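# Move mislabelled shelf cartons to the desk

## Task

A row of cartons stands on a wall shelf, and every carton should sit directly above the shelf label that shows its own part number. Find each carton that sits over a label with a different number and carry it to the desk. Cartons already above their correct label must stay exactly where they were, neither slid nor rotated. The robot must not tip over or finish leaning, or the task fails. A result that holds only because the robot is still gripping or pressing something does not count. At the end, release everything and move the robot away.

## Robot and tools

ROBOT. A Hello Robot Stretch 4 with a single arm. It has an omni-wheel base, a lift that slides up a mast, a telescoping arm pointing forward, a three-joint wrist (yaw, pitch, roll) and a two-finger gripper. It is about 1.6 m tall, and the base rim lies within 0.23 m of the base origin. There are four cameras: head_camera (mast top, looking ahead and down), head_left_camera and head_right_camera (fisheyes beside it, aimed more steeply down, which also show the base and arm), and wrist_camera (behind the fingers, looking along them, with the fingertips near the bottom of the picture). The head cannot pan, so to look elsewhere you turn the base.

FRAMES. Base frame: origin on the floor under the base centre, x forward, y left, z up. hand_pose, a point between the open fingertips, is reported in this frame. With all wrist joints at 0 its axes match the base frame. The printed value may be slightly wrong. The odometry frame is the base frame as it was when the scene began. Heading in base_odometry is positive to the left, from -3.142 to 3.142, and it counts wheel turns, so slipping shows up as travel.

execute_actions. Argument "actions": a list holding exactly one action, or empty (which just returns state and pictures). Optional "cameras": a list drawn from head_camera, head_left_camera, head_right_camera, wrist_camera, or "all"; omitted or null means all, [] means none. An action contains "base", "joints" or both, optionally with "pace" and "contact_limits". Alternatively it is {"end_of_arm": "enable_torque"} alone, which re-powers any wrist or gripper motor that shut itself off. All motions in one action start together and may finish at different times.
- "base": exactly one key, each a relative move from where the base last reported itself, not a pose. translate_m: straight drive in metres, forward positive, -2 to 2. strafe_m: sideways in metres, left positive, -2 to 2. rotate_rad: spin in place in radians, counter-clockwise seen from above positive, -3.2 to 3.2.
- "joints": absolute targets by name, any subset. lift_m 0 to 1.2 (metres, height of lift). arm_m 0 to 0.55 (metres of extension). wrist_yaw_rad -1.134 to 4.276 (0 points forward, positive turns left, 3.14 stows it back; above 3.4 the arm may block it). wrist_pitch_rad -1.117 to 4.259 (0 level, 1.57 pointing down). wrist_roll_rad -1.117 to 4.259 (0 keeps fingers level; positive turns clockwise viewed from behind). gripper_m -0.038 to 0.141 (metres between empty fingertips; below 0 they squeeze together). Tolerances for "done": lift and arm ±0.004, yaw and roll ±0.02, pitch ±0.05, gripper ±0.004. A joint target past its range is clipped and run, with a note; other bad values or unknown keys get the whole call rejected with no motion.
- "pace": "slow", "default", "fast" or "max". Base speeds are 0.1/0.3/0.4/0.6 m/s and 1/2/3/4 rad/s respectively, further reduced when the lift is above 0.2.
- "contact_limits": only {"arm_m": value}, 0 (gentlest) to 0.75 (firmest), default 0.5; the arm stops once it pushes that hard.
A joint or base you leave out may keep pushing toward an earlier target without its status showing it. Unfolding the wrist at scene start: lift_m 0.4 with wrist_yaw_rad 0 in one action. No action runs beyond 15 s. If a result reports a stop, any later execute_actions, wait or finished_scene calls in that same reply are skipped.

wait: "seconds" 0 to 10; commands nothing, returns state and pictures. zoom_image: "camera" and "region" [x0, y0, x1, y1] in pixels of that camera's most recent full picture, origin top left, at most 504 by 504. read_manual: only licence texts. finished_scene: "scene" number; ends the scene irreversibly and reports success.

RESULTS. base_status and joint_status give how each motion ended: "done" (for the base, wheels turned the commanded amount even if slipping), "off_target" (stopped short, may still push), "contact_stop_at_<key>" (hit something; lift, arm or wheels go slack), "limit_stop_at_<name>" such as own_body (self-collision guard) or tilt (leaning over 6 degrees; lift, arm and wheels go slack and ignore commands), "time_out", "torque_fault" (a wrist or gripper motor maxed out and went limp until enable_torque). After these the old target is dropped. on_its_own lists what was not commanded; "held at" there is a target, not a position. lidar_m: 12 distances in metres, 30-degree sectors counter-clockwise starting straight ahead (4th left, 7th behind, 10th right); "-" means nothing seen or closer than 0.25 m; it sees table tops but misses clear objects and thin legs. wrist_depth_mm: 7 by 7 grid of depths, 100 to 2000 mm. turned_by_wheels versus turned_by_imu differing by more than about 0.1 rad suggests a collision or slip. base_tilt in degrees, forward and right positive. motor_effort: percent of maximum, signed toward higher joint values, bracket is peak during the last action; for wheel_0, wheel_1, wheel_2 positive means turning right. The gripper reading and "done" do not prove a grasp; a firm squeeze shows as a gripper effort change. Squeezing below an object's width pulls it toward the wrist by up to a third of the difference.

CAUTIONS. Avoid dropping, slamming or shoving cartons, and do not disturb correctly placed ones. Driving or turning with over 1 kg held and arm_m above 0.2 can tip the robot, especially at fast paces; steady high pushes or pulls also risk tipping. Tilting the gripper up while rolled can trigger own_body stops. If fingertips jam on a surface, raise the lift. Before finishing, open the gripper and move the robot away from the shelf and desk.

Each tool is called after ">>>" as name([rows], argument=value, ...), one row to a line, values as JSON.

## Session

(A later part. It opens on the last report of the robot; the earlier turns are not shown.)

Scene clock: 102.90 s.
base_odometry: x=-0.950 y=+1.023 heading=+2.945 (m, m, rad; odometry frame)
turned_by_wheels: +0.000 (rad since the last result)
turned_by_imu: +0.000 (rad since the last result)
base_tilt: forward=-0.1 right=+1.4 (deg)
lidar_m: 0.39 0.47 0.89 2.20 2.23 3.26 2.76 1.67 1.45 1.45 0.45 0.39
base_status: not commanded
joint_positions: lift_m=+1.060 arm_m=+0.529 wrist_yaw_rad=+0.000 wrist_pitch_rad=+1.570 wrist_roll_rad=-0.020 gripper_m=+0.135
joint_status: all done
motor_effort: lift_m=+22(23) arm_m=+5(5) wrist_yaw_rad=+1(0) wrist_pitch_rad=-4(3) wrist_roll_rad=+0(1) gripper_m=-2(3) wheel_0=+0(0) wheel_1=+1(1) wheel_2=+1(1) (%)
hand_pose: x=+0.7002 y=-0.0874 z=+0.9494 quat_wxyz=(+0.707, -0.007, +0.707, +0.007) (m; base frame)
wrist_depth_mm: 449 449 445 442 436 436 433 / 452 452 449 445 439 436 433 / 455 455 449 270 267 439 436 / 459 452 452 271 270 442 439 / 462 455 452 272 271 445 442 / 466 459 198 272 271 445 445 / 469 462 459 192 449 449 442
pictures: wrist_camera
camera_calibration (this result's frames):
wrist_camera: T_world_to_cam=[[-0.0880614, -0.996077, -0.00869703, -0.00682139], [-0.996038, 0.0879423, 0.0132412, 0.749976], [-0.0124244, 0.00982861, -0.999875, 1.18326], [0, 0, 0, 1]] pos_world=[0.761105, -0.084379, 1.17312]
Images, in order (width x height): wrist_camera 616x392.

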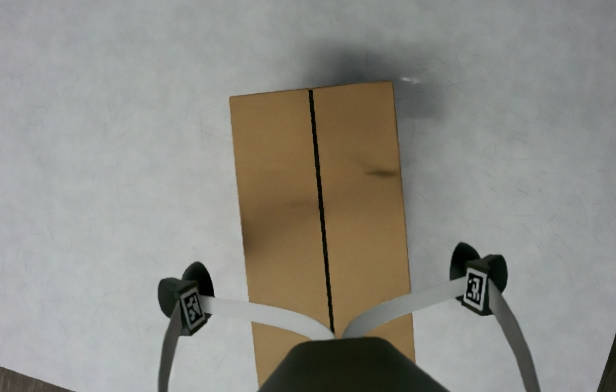

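>>> execute_actions([
  {"joints":{"lift_m":1.12,"arm_m":0.02},"base":{"translate_m":-0.2},"pace":"fast"},
], cameras=[])

>>> execute_actions([
  {"base":{"rotate_rad":2.80}},
], cameras=[])

>>> execute_actions([
  {"base":{"translate_m":2.0},"joints":{"lift_m":0.72,"wrist_pitch_rad":0},"pace":"fast"},
], cameras=["wrist_camera","head_camera"])

Scene clock: 109.13 s.
base_odometry: x=-0.754 y=+0.984 heading=+2.944 (m, m, rad; odometry frame)
turned_by_wheels: +0.000 (rad since the last result)
turned_by_imu: +0.000 (rad since the last result)
base_tilt: forward=-0.2 right=+1.5 (deg)
lidar_m: 0.59 0.65 1.28 2.14 2.32 3.11 2.63 1.62 1.35 1.40 1.56 0.57
base_status: done
joint_positions: lift_m=+1.120 arm_m=+0.021 wrist_yaw_rad=+0.000 wrist_pitch_rad=+1.570 wrist_roll_rad=-0.020 gripper_m=+0.135
joint_status: all done
motor_effort: lift_m=+21(23) arm_m=-5(5) wrist_yaw_rad=+3(0) wrist_pitch_rad=-3(4) wrist_roll_rad=+0(0) gripper_m=-1(2) wheel_0=+0(6) wheel_1=-1(4) wheel_2=-1(12) (%)
hand_pose: x=+0.1919 y=-0.0874 z=+1.0095 quat_wxyz=(+0.707, -0.007, +0.707, +0.007) (m; base frame)
wrist_depth_mm: 1229 1205 1205 1182 1205 1182 1182 / 1229 1205 1205 1182 1205 1182 1160 / 1229 1205 1205 1182 1205 1182 1182 / 1205 1229 1229 1205 1205 1182 1182 / 1229 1229 1229 1008 1205 1182 1182 / 1229 1229 198 991 1182 1182 1182 / 1281 1255 1255 574 1182 1182 1205
pictures: none
No camera images: the call's "cameras" was empty. Leave "cameras" out to get every camera's image.

Scene clock: 112.67 s.
base_odometry: x=-0.754 y=+0.984 heading=-0.539 (m, m, rad; odometry frame)
turned_by_wheels: +2.800 (rad since the last result)
turned_by_imu: +2.795 (rad since the last result)
base_tilt: forward=-0.2 right=+1.6 (deg)
lidar_m: 3.09 2.02 1.49 1.36 1.44 0.62 0.57 0.60 0.84 2.32 2.12 2.69
base_status: done
joint_positions: lift_m=+1.120 arm_m=+0.021 wrist_yaw_rad=+0.000 wrist_pitch_rad=+1.570 wrist_roll_rad=-0.020 gripper_m=+0.135
joint_status: not commanded
motor_effort: lift_m=+20(21) arm_m=-5(5) wrist_yaw_rad=+1(3) wrist_pitch_rad=-2(4) wrist_roll_rad=+1(0) gripper_m=+0(0) wheel_0=-3(13) wheel_1=-1(5) wheel_2=-1(6) (%)
hand_pose: x=+0.1920 y=-0.0874 z=+1.0095 quat_wxyz=(+0.707, -0.007, +0.707, +0.007) (m; base frame)
wrist_depth_mm: 1205 1205 1205 1182 1182 1182 1182 / 1205 1255 1205 1205 1182 1182 1182 / 1229 1205 1205 1205 1205 1182 1205 / 1229 1229 1205 1205 1182 1182 1182 / 1229 1229 1229 991 1205 1205 1182 / 1255 1229 198 1025 1205 1205 1205 / 1255 1229 1205 574 1205 1229 1205
pictures: none
No camera images: the call's "cameras" was empty. Leave "cameras" out to get every camera's image.

Scene clock: 120.33 s.
base_odometry: x=+0.963 y=-0.043 heading=-0.539 (m, m, rad; odometry frame)
turned_by_wheels: +0.000 (rad since the last result)
turned_by_imu: -0.009 (rad since the last result)
base_tilt: forward=-0.1 right=+1.5 (deg)
lidar_m: 1.08 1.12 1.51 1.41 1.46 2.06 3.42 2.73 1.98 1.86 1.97 1.12
base_status: done
joint_positions: lift_m=+0.720 arm_m=+0.021 wrist_yaw_rad=+0.000 wrist_pitch_rad=+0.003 wrist_roll_rad=-0.020 gripper_m=+0.135
joint_status: all done
motor_effort: lift_m=+15(20) arm_m=-5(5) wrist_yaw_rad=+1(2) wrist_pitch_rad=-9(16) wrist_roll_rad=+0(0) gripper_m=-1(1) wheel_0=+2(7) wheel_1=+0(6) wheel_2=+0(11) (%)
hand_pose: x=+0.4802 y=-0.0875 z=+0.8977 quat_wxyz=(+1.000, -0.010, +0.001, +0.000) (m; base frame)
wrist_depth_mm: 1098 1098 1078 1078 1060 1060 1060 / 1098 1098 1098 1060 1078 1060 1060 / 1098 1098 1098 1078 1078 1060 1060 / 1098 1098 1078 842 842 831 820 / 1118 1098 854 842 842 831 1060 / 1118 1098 199 1078 1098 1060 1078 / 1138 1118 1118 609 1098 1078 1098
pictures: head_camera, wrist_camera
camera_calibration (this result's frames):
wrist_camera: T_world_to_cam=[[0.0082755, -0.996057, -0.088334, -0.00144989], [-0.0164549, 0.0881894, -0.995968, 0.967167], [0.99983, 0.00969566, -0.0156602, -0.240853], [0, 0, 0, 1]] pos_world=[0.256739, -0.0844029, 0.959368]
Images, in order (width x height): head_camera 420x560, wrist_camera 616x392.

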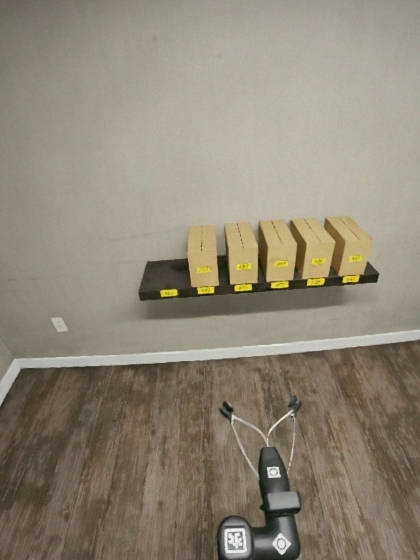

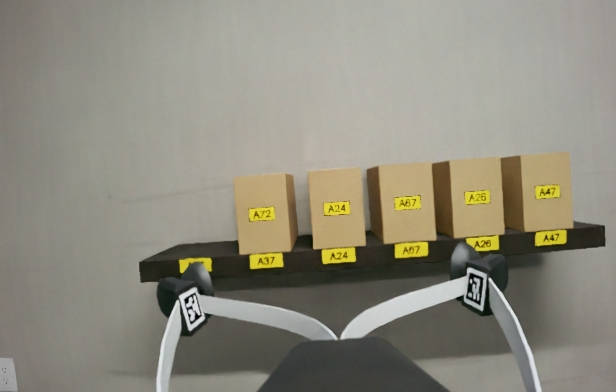

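>>> zoom_image(camera="wrist_camera", region=[300, 170, 600, 270])

Region (300, 170, 600, 270) of wrist_camera's 616x392 image, scaled by 1.680.

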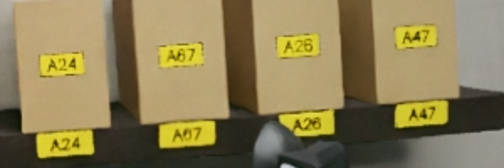

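>>> execute_actions([
  {"base":{"strafe_m":0.145},"joints":{"lift_m":1.15,"wrist_pitch_rad":1.57}},
], cameras=[])

>>> execute_actions([
  {"base":{"translate_m":0.535},"joints":{"arm_m":0.52}},
], cameras=["wrist_camera"])

Scene clock: 133.80 s.
base_odometry: x=+1.037 y=+0.082 heading=-0.539 (m, m, rad; odometry frame)
turned_by_wheels: +0.000 (rad since the last result)
turned_by_imu: -0.001 (rad since the last result)
base_tilt: forward=-0.2 right=+1.5 (deg)
lidar_m: 1.06 1.39 1.37 1.27 1.32 1.81 3.44 2.75 2.13 2.00 1.94 1.13
base_status: done
joint_positions: lift_m=+1.150 arm_m=+0.021 wrist_yaw_rad=+0.000 wrist_pitch_rad=+1.570 wrist_roll_rad=-0.020 gripper_m=+0.135
joint_status: all done
motor_effort: lift_m=+22(22) arm_m=-5(5) wrist_yaw_rad=-3(2) wrist_pitch_rad=-3(9) wrist_roll_rad=+0(0) gripper_m=+0(0) wheel_0=+0(12) wheel_1=-1(9) wheel_2=+0(2) (%)
hand_pose: x=+0.1920 y=-0.0874 z=+1.0394 quat_wxyz=(+0.707, -0.007, +0.707, +0.007) (m; base frame)
wrist_depth_mm: 1229 1229 1229 1205 1205 1205 1205 / 1255 1229 1229 1229 1205 1205 1205 / 1255 1255 1255 1205 1255 1229 1205 / 1255 1255 1255 1229 1229 1205 1205 / 1255 1255 1229 1042 1229 1229 1229 / 1255 1255 198 1025 1255 1229 1205 / 1281 1281 1255 683 1229 1229 1229
pictures: none
No camera images: the call's "cameras" was empty. Leave "cameras" out to get every camera's image.

Scene clock: 137.07 s.
base_odometry: x=+1.496 y=-0.193 heading=-0.539 (m, m, rad; odometry frame)
turned_by_wheels: +0.000 (rad since the last result)
turned_by_imu: -0.002 (rad since the last result)
base_tilt: forward=-0.2 right=+1.5 (deg)
lidar_m: 0.55 0.56 1.13 1.31 1.35 1.79 4.05 3.29 2.10 2.04 0.79 0.55
base_status: done
joint_positions: lift_m=+1.150 arm_m=+0.519 wrist_yaw_rad=+0.000 wrist_pitch_rad=+1.570 wrist_roll_rad=-0.020 gripper_m=+0.135
joint_status: all done
motor_effort: lift_m=+21(22) arm_m=+5(7) wrist_yaw_rad=+0(1) wrist_pitch_rad=-2(3) wrist_roll_rad=+0(0) gripper_m=+1(3) wheel_0=+3(5) wheel_1=+1(5) wheel_2=+1(11) (%)
hand_pose: x=+0.6903 y=-0.0874 z=+1.0394 quat_wxyz=(+0.707, -0.007, +0.707, +0.007) (m; base frame)
wrist_depth_mm: 159 168 176 182 191 204 216 / 227 244 265 277 274 272 271 / 418 459 379 277 310 274 271 / 1229 462 459 279 324 276 273 / 1281 466 462 279 338 276 274 / 1308 466 198 281 281 276 276 / 1308 1281 1281 196 1229 279 277
pictures: wrist_camera
camera_calibration (this result's frames):
wrist_camera: T_world_to_cam=[[-0.0880472, -0.996078, -0.00873328, -0.0068809], [-0.996044, 0.0879317, 0.012832, 0.73937], [-0.0120138, 0.00982856, -0.99988, 1.27286], [0, 0, 0, 1]] pos_world=[0.751131, -0.0843784, 1.26316]
Images, in order (width x height): wrist_camera 616x392.

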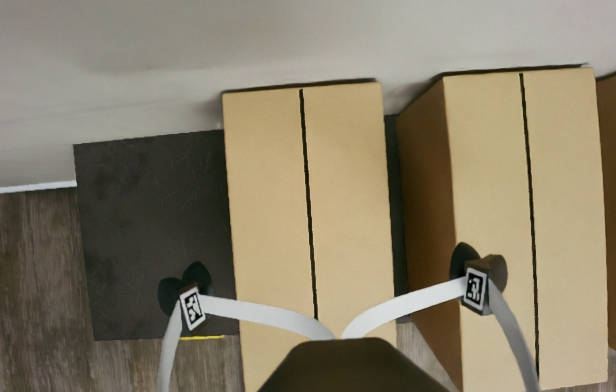

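>>> execute_actions([
  {"base":{"strafe_m":0.013},"joints":{"gripper_m":0.131,"lift_m":1.11},"pace":"slow"},
], cameras=["wrist_camera"])

Scene clock: 139.63 s.
base_odometry: x=+1.503 y=-0.182 heading=-0.539 (m, m, rad; odometry frame)
turned_by_wheels: +0.000 (rad since the last result)
turned_by_imu: +0.000 (rad since the last result)
base_tilt: forward=-0.3 right=+1.6 (deg)
lidar_m: 0.53 0.57 1.13 1.30 1.33 1.78 4.06 3.33 2.11 2.03 0.83 0.56
base_status: done
joint_positions: lift_m=+1.110 arm_m=+0.519 wrist_yaw_rad=+0.000 wrist_pitch_rad=+1.570 wrist_roll_rad=-0.020 gripper_m=+0.131
joint_status: all done
motor_effort: lift_m=+14(21) arm_m=+5(5) wrist_yaw_rad=+2(3) wrist_pitch_rad=-2(2) wrist_roll_rad=+0(0) gripper_m=+2(2) wheel_0=+0(1) wheel_1=+0(6) wheel_2=+0(0) (%)
hand_pose: x=+0.6903 y=-0.0874 z=+1.0000 quat_wxyz=(+0.707, -0.007, +0.707, +0.007) (m; base frame)
wrist_depth_mm: 158 167 175 181 191 203 216 / 225 243 239 237 237 236 233 / 415 421 379 237 237 244 234 / 1118 424 421 240 238 251 235 / 1229 424 424 241 239 237 236 / 1255 430 196 242 241 237 237 / 1255 1229 1205 177 241 268 238
pictures: wrist_camera
camera_calibration (this result's frames):
wrist_camera: T_world_to_cam=[[-0.088047, -0.996078, -0.00873328, -0.00722491], [-0.996044, 0.0879315, 0.012832, 0.739879], [-0.0120138, 0.00982856, -0.99988, 1.23346], [0, 0, 0, 1]] pos_world=[0.751134, -0.0843784, 1.22376]
Images, in order (width x height): wrist_camera 616x392.

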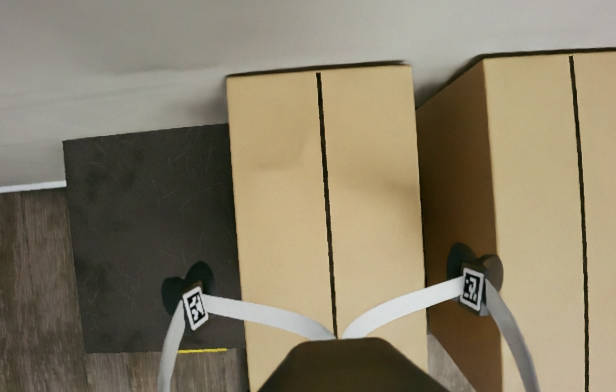

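>>> execute_actions([
  {"joints":{"lift_m":1.055,"gripper_m":0.129},"pace":"slow"},
], cameras=["wrist_camera"])

>>> execute_actions([
  {"joints":{"gripper_m":0.04}},
], cameras=["wrist_camera"])

Scene clock: 143.03 s.
base_odometry: x=+1.503 y=-0.182 heading=-0.539 (m, m, rad; odometry frame)
turned_by_wheels: +0.000 (rad since the last result)
turned_by_imu: +0.000 (rad since the last result)
base_tilt: forward=-0.2 right=+1.5 (deg)
lidar_m: 0.52 0.57 1.09 1.30 1.31 1.76 4.05 3.34 2.12 2.04 0.78 0.56
base_status: not commanded
joint_positions: lift_m=+1.055 arm_m=+0.519 wrist_yaw_rad=+0.000 wrist_pitch_rad=+1.570 wrist_roll_rad=-0.020 gripper_m=+0.129
joint_status: all done
motor_effort: lift_m=+13(14) arm_m=+5(6) wrist_yaw_rad=-1(1) wrist_pitch_rad=-2(2) wrist_roll_rad=+0(0) gripper_m=-2(1) wheel_0=+0(0) wheel_1=+0(0) wheel_2=+0(0) (%)
hand_pose: x=+0.6903 y=-0.0874 z=+0.9451 quat_wxyz=(+0.707, -0.007, +0.707, +0.007) (m; base frame)
wrist_depth_mm: 158 167 175 181 183 195 180 / 224 242 186 184 183 236 181 / 370 368 186 185 184 244 182 / 373 370 187 186 185 232 182 / 373 370 189 187 186 209 184 / 377 375 189 187 186 187 185 / 377 373 370 149 187 248 186
pictures: wrist_camera
camera_calibration (this result's frames):
wrist_camera: T_world_to_cam=[[-0.0880472, -0.996078, -0.00873226, -0.00770529], [-0.996044, 0.0879315, 0.0128436, 0.740572], [-0.0120253, 0.00982855, -0.999879, 1.17858], [0, 0, 0, 1]] pos_world=[0.751136, -0.0843784, 1.16886]
Images, in order (width x height): wrist_camera 616x392.

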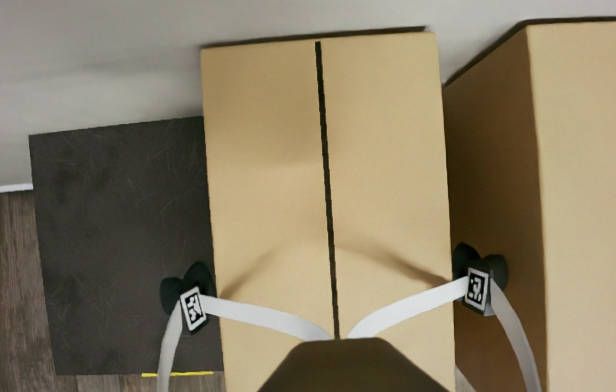

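Scene clock: 144.87 s.
base_odometry: x=+1.503 y=-0.182 heading=-0.539 (m, m, rad; odometry frame)
turned_by_wheels: +0.000 (rad since the last result)
turned_by_imu: +0.000 (rad since the last result)
base_tilt: forward=-0.1 right=+1.5 (deg)
lidar_m: 0.53 0.55 1.12 1.30 1.31 1.76 4.05 3.30 2.10 2.06 0.82 0.59
base_status: not commanded
joint_positions: lift_m=+1.055 arm_m=+0.519 wrist_yaw_rad=+0.000 wrist_pitch_rad=+1.570 wrist_roll_rad=-0.020 gripper_m=+0.040
joint_status: all done
motor_effort: lift_m=+14(14) arm_m=+5(5) wrist_yaw_rad=+0(1) wrist_pitch_rad=-2(2) wrist_roll_rad=+0(1) gripper_m=-23(20) wheel_0=+0(0) wheel_1=+0(0) wheel_2=+0(0) (%)
hand_pose: x=+0.6903 y=-0.0874 z=+0.9450 quat_wxyz=(+0.707, -0.007, +0.707, +0.007) (m; base frame)
wrist_depth_mm: 158 168 163 162 160 195 179 / 226 244 163 163 162 220 179 / 368 366 164 163 162 214 181 / 370 368 165 164 163 216 181 / 375 370 165 164 163 206 183 / 375 370 167 165 164 167 167 / 778 370 167 116 126 229 187
pictures: wrist_camera
camera_calibration (this result's frames):
wrist_camera: T_world_to_cam=[[-0.0880466, -0.996078, -0.00873504, -0.00770304], [-0.996044, 0.0879312, 0.0128122, 0.740614], [-0.0119939, 0.00982856, -0.99988, 1.17844], [0, 0, 0, 1]] pos_world=[0.751141, -0.0843783, 1.16874]
Images, in order (width x height): wrist_camera 616x392.

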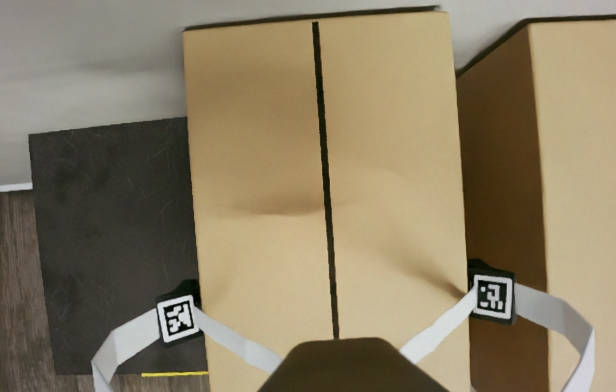

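>>> execute_actions([
  {"joints":{"lift_m":1.09},"pace":"slow"},
], cameras=[])

>>> execute_actions([
  {"joints":{"arm_m":0.2}},
], cameras=[])

>>> execute_actions([
  {"joints":{"arm_m":0.12},"base":{"translate_m":-0.3}},
], cameras=["head_camera"])

>>> execute_actions([
  {"base":{"rotate_rad":-2.855}},
], cameras=[])

>>> execute_actions([
  {"base":{"translate_m":2.0}},
], cameras=["head_camera","head_right_camera"])

Scene clock: 151.67 s.
base_odometry: x=+1.503 y=-0.182 heading=-0.539 (m, m, rad; odometry frame)
turned_by_wheels: +0.000 (rad since the last result)
turned_by_imu: +0.000 (rad since the last result)
base_tilt: forward=-0.2 right=+1.5 (deg)
lidar_m: 0.54 0.56 1.13 1.28 1.32 1.75 4.08 3.32 2.10 2.04 0.80 0.57
base_status: not commanded
joint_positions: lift_m=+1.090 arm_m=+0.519 wrist_yaw_rad=+0.000 wrist_pitch_rad=+1.570 wrist_roll_rad=-0.020 gripper_m=+0.040
joint_status: all done
motor_effort: lift_m=+22(23) arm_m=+5(5) wrist_yaw_rad=+1(1) wrist_pitch_rad=-2(2) wrist_roll_rad=+1(0) gripper_m=-24(23) wheel_0=+0(0) wheel_1=+0(0) wheel_2=+0(0) (%)
hand_pose: x=+0.6903 y=-0.0874 z=+0.9794 quat_wxyz=(+0.707, -0.007, +0.707, +0.007) (m; base frame)
wrist_depth_mm: 158 168 163 162 161 196 212 / 226 244 164 163 161 220 213 / 402 399 164 163 162 215 214 / 788 402 165 163 163 217 214 / 1205 404 166 164 163 216 216 / 1205 407 166 165 164 167 184 / 1205 407 167 116 126 229 218
pictures: none
No camera images: the call's "cameras" was empty. Leave "cameras" out to get every camera's image.

Scene clock: 153.73 s.
base_odometry: x=+1.503 y=-0.182 heading=-0.539 (m, m, rad; odometry frame)
turned_by_wheels: +0.000 (rad since the last result)
turned_by_imu: +0.000 (rad since the last result)
base_tilt: forward=-0.2 right=+1.5 (deg)
lidar_m: 0.25 0.57 1.12 1.30 1.32 1.75 4.06 3.31 2.10 2.04 0.82 0.25
base_status: not commanded
joint_positions: lift_m=+1.090 arm_m=+0.201 wrist_yaw_rad=+0.000 wrist_pitch_rad=+1.570 wrist_roll_rad=-0.020 gripper_m=+0.040
joint_status: all done
motor_effort: lift_m=+22(22) arm_m=-5(8) wrist_yaw_rad=-1(2) wrist_pitch_rad=-3(4) wrist_roll_rad=+0(0) gripper_m=-24(21) wheel_0=+0(0) wheel_1=+0(0) wheel_2=+0(0) (%)
hand_pose: x=+0.3720 y=-0.0874 z=+0.9794 quat_wxyz=(+0.707, -0.007, +0.707, +0.007) (m; base frame)
wrist_depth_mm: 402 399 163 162 161 362 384 / 1025 430 163 163 161 1160 1138 / 1182 1182 164 163 162 1138 1138 / 1205 1182 165 163 163 1160 1138 / 1205 1205 166 164 163 1182 1160 / 1205 1205 166 165 164 167 1160 / 1229 1205 167 116 126 1182 1160
pictures: none
No camera images: the call's "cameras" was empty. Leave "cameras" out to get every camera's image.

Scene clock: 156.20 s.
base_odometry: x=+1.245 y=-0.028 heading=-0.539 (m, m, rad; odometry frame)
turned_by_wheels: +0.000 (rad since the last result)
turned_by_imu: +0.001 (rad since the last result)
base_tilt: forward=-0.2 right=+1.5 (deg)
lidar_m: 0.25 1.13 1.36 1.25 1.31 1.82 3.71 2.94 2.13 2.02 1.23 0.39
base_status: done
joint_positions: lift_m=+1.090 arm_m=+0.121 wrist_yaw_rad=+0.000 wrist_pitch_rad=+1.570 wrist_roll_rad=-0.020 gripper_m=+0.040
joint_status: all done
motor_effort: lift_m=+22(22) arm_m=-5(6) wrist_yaw_rad=+2(0) wrist_pitch_rad=-3(3) wrist_roll_rad=+1(1) gripper_m=-23(24) wheel_0=-1(5) wheel_1=+0(6) wheel_2=-1(11) (%)
hand_pose: x=+0.2920 y=-0.0874 z=+0.9794 quat_wxyz=(+0.707, -0.007, +0.707, +0.007) (m; base frame)
wrist_depth_mm: 1182 1182 163 163 161 1160 1118 / 1205 1160 163 163 161 1160 1138 / 1205 1182 164 163 162 1182 1138 / 1205 1205 165 164 163 1160 1160 / 1205 1205 165 164 163 1182 1138 / 1205 1205 166 165 164 167 1160 / 1205 1205 167 116 126 1182 1160
pictures: head_camera
Images, in order (width x height): head_camera 420x560.

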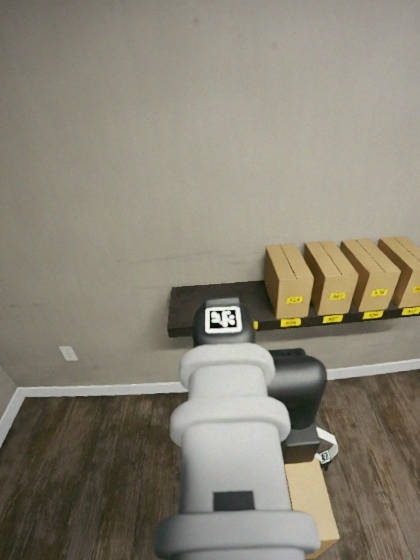

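Scene clock: 159.63 s.
base_odometry: x=+1.245 y=-0.028 heading=+2.890 (m, m, rad; odometry frame)
turned_by_wheels: -2.855 (rad since the last result)
turned_by_imu: -2.851 (rad since the last result)
base_tilt: forward=-0.2 right=+1.6 (deg)
lidar_m: 0.25 2.35 1.99 2.29 0.99 0.85 0.85 1.28 1.30 1.28 1.46 0.38
base_status: done
joint_positions: lift_m=+1.090 arm_m=+0.121 wrist_yaw_rad=+0.000 wrist_pitch_rad=+1.570 wrist_roll_rad=-0.020 gripper_m=+0.040
joint_status: not commanded
motor_effort: lift_m=+20(22) arm_m=-5(5) wrist_yaw_rad=+1(3) wrist_pitch_rad=-2(2) wrist_roll_rad=+0(1) gripper_m=-25(22) wheel_0=+2(8) wheel_1=+1(6) wheel_2=+0(7) (%)
hand_pose: x=+0.2921 y=-0.0874 z=+0.9795 quat_wxyz=(+0.707, -0.007, +0.707, +0.007) (m; base frame)
wrist_depth_mm: 1182 1182 163 162 161 1160 1138 / 1182 1182 164 163 161 1160 1138 / 1205 1182 164 163 162 1160 1160 / 1205 1182 165 164 163 1160 1160 / 1205 1205 166 165 163 1160 1160 / 1255 1205 166 165 164 167 1160 / 1229 1205 167 116 126 1182 1182
pictures: none
No camera images: the call's "cameras" was empty. Leave "cameras" out to get every camera's image.

Scene clock: 167.77 s.
base_odometry: x=-0.691 y=+0.471 heading=+2.890 (m, m, rad; odometry frame)
turned_by_wheels: +0.000 (rad since the last result)
turned_by_imu: -0.008 (rad since the last result)
base_tilt: forward=-0.2 right=+1.6 (deg)
lidar_m: 0.25 1.01 1.93 1.66 1.77 2.82 3.06 2.08 1.79 1.77 1.09 0.39
base_status: done
joint_positions: lift_m=+1.090 arm_m=+0.121 wrist_yaw_rad=+0.000 wrist_pitch_rad=+1.570 wrist_roll_rad=-0.020 gripper_m=+0.040
joint_status: not commanded
motor_effort: lift_m=+20(20) arm_m=-5(5) wrist_yaw_rad=+1(0) wrist_pitch_rad=-2(2) wrist_roll_rad=+1(1) gripper_m=-24(25) wheel_0=+0(8) wheel_1=+2(5) wheel_2=+1(10) (%)
hand_pose: x=+0.2920 y=-0.0874 z=+0.9795 quat_wxyz=(+0.707, -0.007, +0.707, +0.007) (m; base frame)
wrist_depth_mm: 1182 1182 163 162 161 1160 1160 / 1182 1160 163 163 161 1160 1160 / 1205 1182 164 163 162 1138 1138 / 1205 1182 165 164 163 1182 1160 / 1205 1205 166 164 163 1160 1160 / 1229 1205 166 165 164 167 1160 / 1229 1182 167 116 126 1182 1182
pictures: head_camera, head_right_camera
Images, in order (width x height): head_camera 420x560, head_right_camera 420x672.

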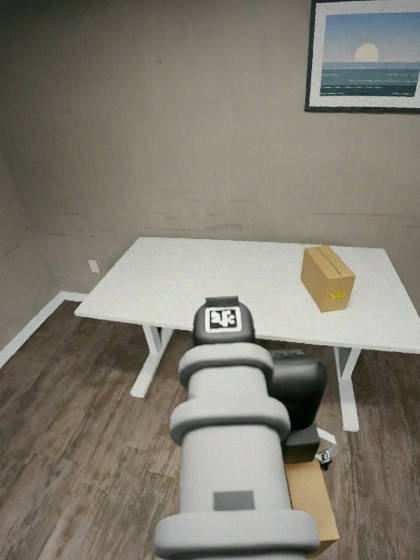

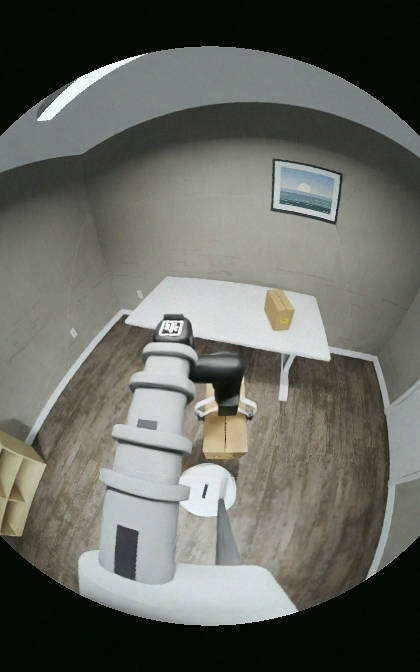

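>>> execute_actions([
  {"base":{"translate_m":0.47},"joints":{"arm_m":0.53}},
], cameras=["head_right_camera","wrist_camera"])

>>> execute_actions([
  {"joints":{"lift_m":0.974}},
], cameras=["head_right_camera"])

Scene clock: 172.23 s.
base_odometry: x=-1.147 y=+0.588 heading=+2.890 (m, m, rad; odometry frame)
turned_by_wheels: +0.000 (rad since the last result)
turned_by_imu: -0.002 (rad since the last result)
base_tilt: forward=-0.3 right=+1.6 (deg)
lidar_m: 0.39 0.47 0.83 1.83 1.80 3.50 3.51 2.25 1.90 1.89 0.50 0.40
base_status: done
joint_positions: lift_m=+1.090 arm_m=+0.529 wrist_yaw_rad=+0.000 wrist_pitch_rad=+1.570 wrist_roll_rad=-0.020 gripper_m=+0.040
joint_status: all done
motor_effort: lift_m=+20(20) arm_m=+5(5) wrist_yaw_rad=-1(0) wrist_pitch_rad=-1(4) wrist_roll_rad=+0(1) gripper_m=-21(20) wheel_0=+0(3) wheel_1=+1(5) wheel_2=+0(9) (%)
hand_pose: x=+0.7003 y=-0.0874 z=+0.9795 quat_wxyz=(+0.707, -0.007, +0.707, +0.007) (m; base frame)
wrist_depth_mm: 484 477 163 162 161 462 462 / 484 480 163 163 162 466 462 / 488 480 164 163 162 469 466 / 492 484 165 164 163 469 469 / 492 484 165 164 163 469 469 / 492 488 166 165 164 167 466 / 492 488 167 116 126 477 473
pictures: head_right_camera, wrist_camera
camera_calibration (this result's frames):
wrist_camera: T_world_to_cam=[[-0.0880168, -0.996081, -0.00873918, -0.00653693], [-0.996047, 0.0879018, 0.0127652, 0.750193], [-0.011947, 0.00982819, -0.99988, 1.21303], [0, 0, 0, 1]] pos_world=[0.761144, -0.0843765, 1.20325]
Images, in order (width x height): head_right_camera 420x672, wrist_camera 616x392.

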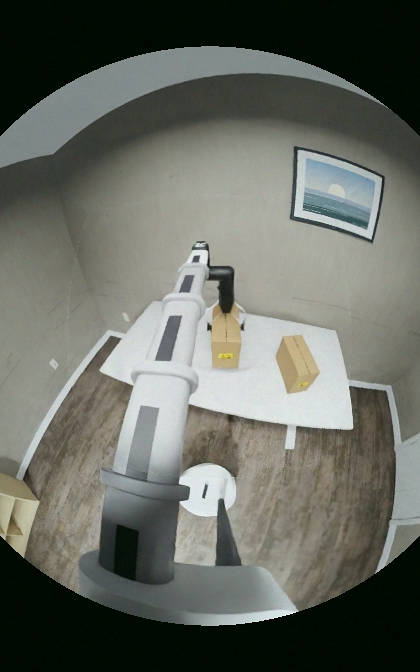

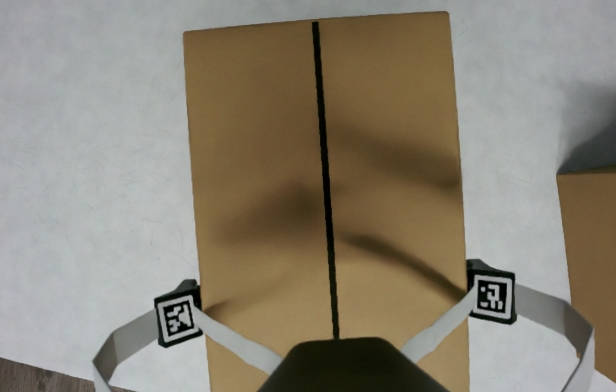

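Scene clock: 173.77 s.
base_odometry: x=-1.147 y=+0.588 heading=+2.890 (m, m, rad; odometry frame)
turned_by_wheels: +0.000 (rad since the last result)
turned_by_imu: +0.000 (rad since the last result)
base_tilt: forward=-0.2 right=+1.5 (deg)
lidar_m: 0.42 0.48 0.81 1.80 1.81 3.51 3.48 2.25 1.89 1.89 0.50 0.41
base_status: not commanded
joint_positions: lift_m=+0.974 arm_m=+0.529 wrist_yaw_rad=+0.000 wrist_pitch_rad=+1.570 wrist_roll_rad=-0.020 gripper_m=+0.040
joint_status: all done
motor_effort: lift_m=+15(19) arm_m=+5(5) wrist_yaw_rad=+0(1) wrist_pitch_rad=-2(2) wrist_roll_rad=+0(0) gripper_m=-22(23) wheel_0=+0(0) wheel_1=+1(1) wheel_2=+1(1) (%)
hand_pose: x=+0.7003 y=-0.0874 z=+0.8640 quat_wxyz=(+0.707, -0.007, +0.707, +0.007) (m; base frame)
wrist_depth_mm: 366 364 163 162 161 353 353 / 366 364 163 162 161 353 353 / 370 366 164 163 162 355 355 / 373 370 165 164 163 359 355 / 373 370 166 164 163 359 357 / 375 373 167 165 164 167 359 / 377 375 167 116 126 364 364
pictures: head_right_camera
Images, in order (width x height): head_right_camera 420x672.

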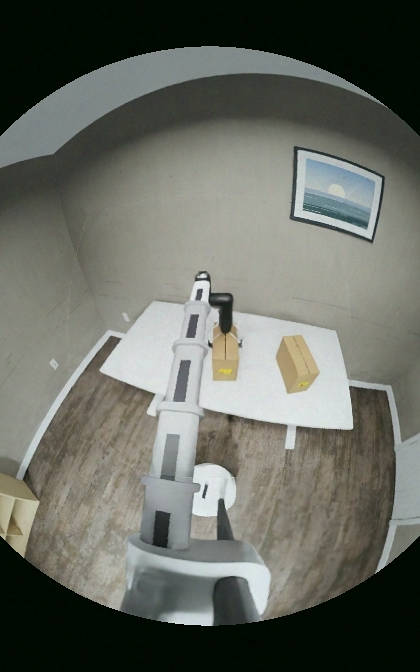

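>>> execute_actions([
  {"joints":{"gripper_m":0.135}},
], cameras=[])

>>> execute_actions([
  {"joints":{"lift_m":1.07}},
], cameras=[])

>>> execute_actions([
  {"joints":{"arm_m":0.05},"base":{"translate_m":-0.2},"pace":"fast"},
], cameras=["head_camera"])

Scene clock: 178.47 s.
base_odometry: x=-1.147 y=+0.588 heading=+2.890 (m, m, rad; odometry frame)
turned_by_wheels: +0.000 (rad since the last result)
turned_by_imu: +0.000 (rad since the last result)
base_tilt: forward=-0.2 right=+1.5 (deg)
lidar_m: 0.41 0.46 0.84 1.82 1.80 3.51 3.52 2.21 1.90 1.90 0.51 0.42
base_status: not commanded
joint_positions: lift_m=+0.974 arm_m=+0.529 wrist_yaw_rad=+0.000 wrist_pitch_rad=+1.570 wrist_roll_rad=-0.020 gripper_m=+0.135
joint_status: all done
motor_effort: lift_m=+15(15) arm_m=+5(5) wrist_yaw_rad=+1(1) wrist_pitch_rad=-3(6) wrist_roll_rad=+0(0) gripper_m=+2(23) wheel_0=+0(0) wheel_1=+1(1) wheel_2=+1(1) (%)
hand_pose: x=+0.7002 y=-0.0874 z=+0.8640 quat_wxyz=(+0.707, -0.007, +0.707, +0.007) (m; base frame)
wrist_depth_mm: 366 364 362 357 355 353 351 / 368 366 186 184 182 355 353 / 370 370 186 185 183 355 355 / 373 368 187 186 185 359 357 / 375 370 188 186 186 357 359 / 375 373 188 187 186 188 362 / 377 375 281 149 187 364 362
pictures: none
No camera images: the call's "cameras" was empty. Leave "cameras" out to get every camera's image.

Scene clock: 179.87 s.
base_odometry: x=-1.147 y=+0.588 heading=+2.890 (m, m, rad; odometry frame)
turned_by_wheels: +0.000 (rad since the last result)
turned_by_imu: +0.000 (rad since the last result)
base_tilt: forward=-0.2 right=+1.4 (deg)
lidar_m: 0.39 0.47 0.83 1.81 1.77 3.51 3.51 2.24 1.90 1.90 0.51 0.40
base_status: not commanded
joint_positions: lift_m=+1.070 arm_m=+0.529 wrist_yaw_rad=+0.000 wrist_pitch_rad=+1.570 wrist_roll_rad=-0.020 gripper_m=+0.135
joint_status: all done
motor_effort: lift_m=+22(22) arm_m=+5(5) wrist_yaw_rad=+0(1) wrist_pitch_rad=-2(2) wrist_roll_rad=+0(0) gripper_m=-1(2) wheel_0=+0(0) wheel_1=+2(1) wheel_2=+0(1) (%)
hand_pose: x=+0.7002 y=-0.0874 z=+0.9594 quat_wxyz=(+0.707, -0.007, +0.707, +0.007) (m; base frame)
wrist_depth_mm: 462 459 455 452 449 445 442 / 466 459 459 452 449 449 445 / 462 462 459 278 278 449 449 / 469 466 466 279 279 452 449 / 473 466 466 281 281 455 449 / 473 469 198 283 281 455 455 / 473 473 469 197 459 455 455
pictures: none
No camera images: the call's "cameras" was empty. Leave "cameras" out to get every camera's image.

Scene clock: 181.93 s.
base_odometry: x=-0.953 y=+0.538 heading=+2.890 (m, m, rad; odometry frame)
turned_by_wheels: +0.000 (rad since the last result)
turned_by_imu: +0.001 (rad since the last result)
base_tilt: forward=-0.3 right=+1.5 (deg)
lidar_m: 0.61 0.70 1.86 1.84 1.73 3.32 3.32 2.18 1.83 1.83 0.73 0.61
base_status: done
joint_positions: lift_m=+1.070 arm_m=+0.051 wrist_yaw_rad=+0.000 wrist_pitch_rad=+1.570 wrist_roll_rad=-0.020 gripper_m=+0.135
joint_status: all done
motor_effort: lift_m=+21(22) arm_m=-5(3) wrist_yaw_rad=+3(1) wrist_pitch_rad=-2(4) wrist_roll_rad=+0(0) gripper_m=+2(1) wheel_0=+1(8) wheel_1=-1(6) wheel_2=-1(11) (%)
hand_pose: x=+0.2220 y=-0.0874 z=+0.9594 quat_wxyz=(+0.707, -0.007, +0.707, +0.007) (m; base frame)
wrist_depth_mm: 1182 1160 1138 1138 1138 1118 1118 / 1160 1160 1160 1182 1138 1118 1118 / 1182 1160 1160 1160 1138 1138 1138 / 1182 1182 1182 1160 1160 1160 1138 / 1205 1182 1160 946 1160 1160 1138 / 1205 1182 198 960 1160 1160 1138 / 1229 1182 1182 539 1160 1160 1138
pictures: head_camera
Images, in order (width x height): head_camera 420x560.

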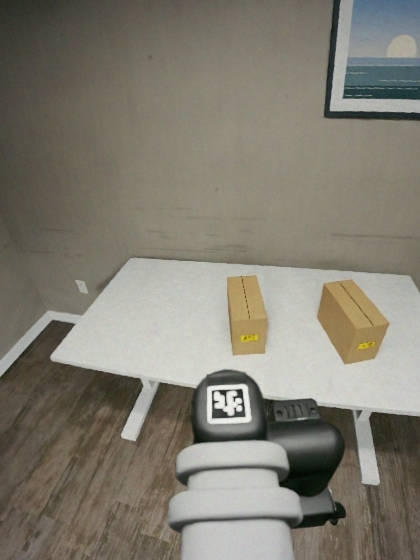

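>>> finished_scene(scene=1)

The scene is finished: the task was done.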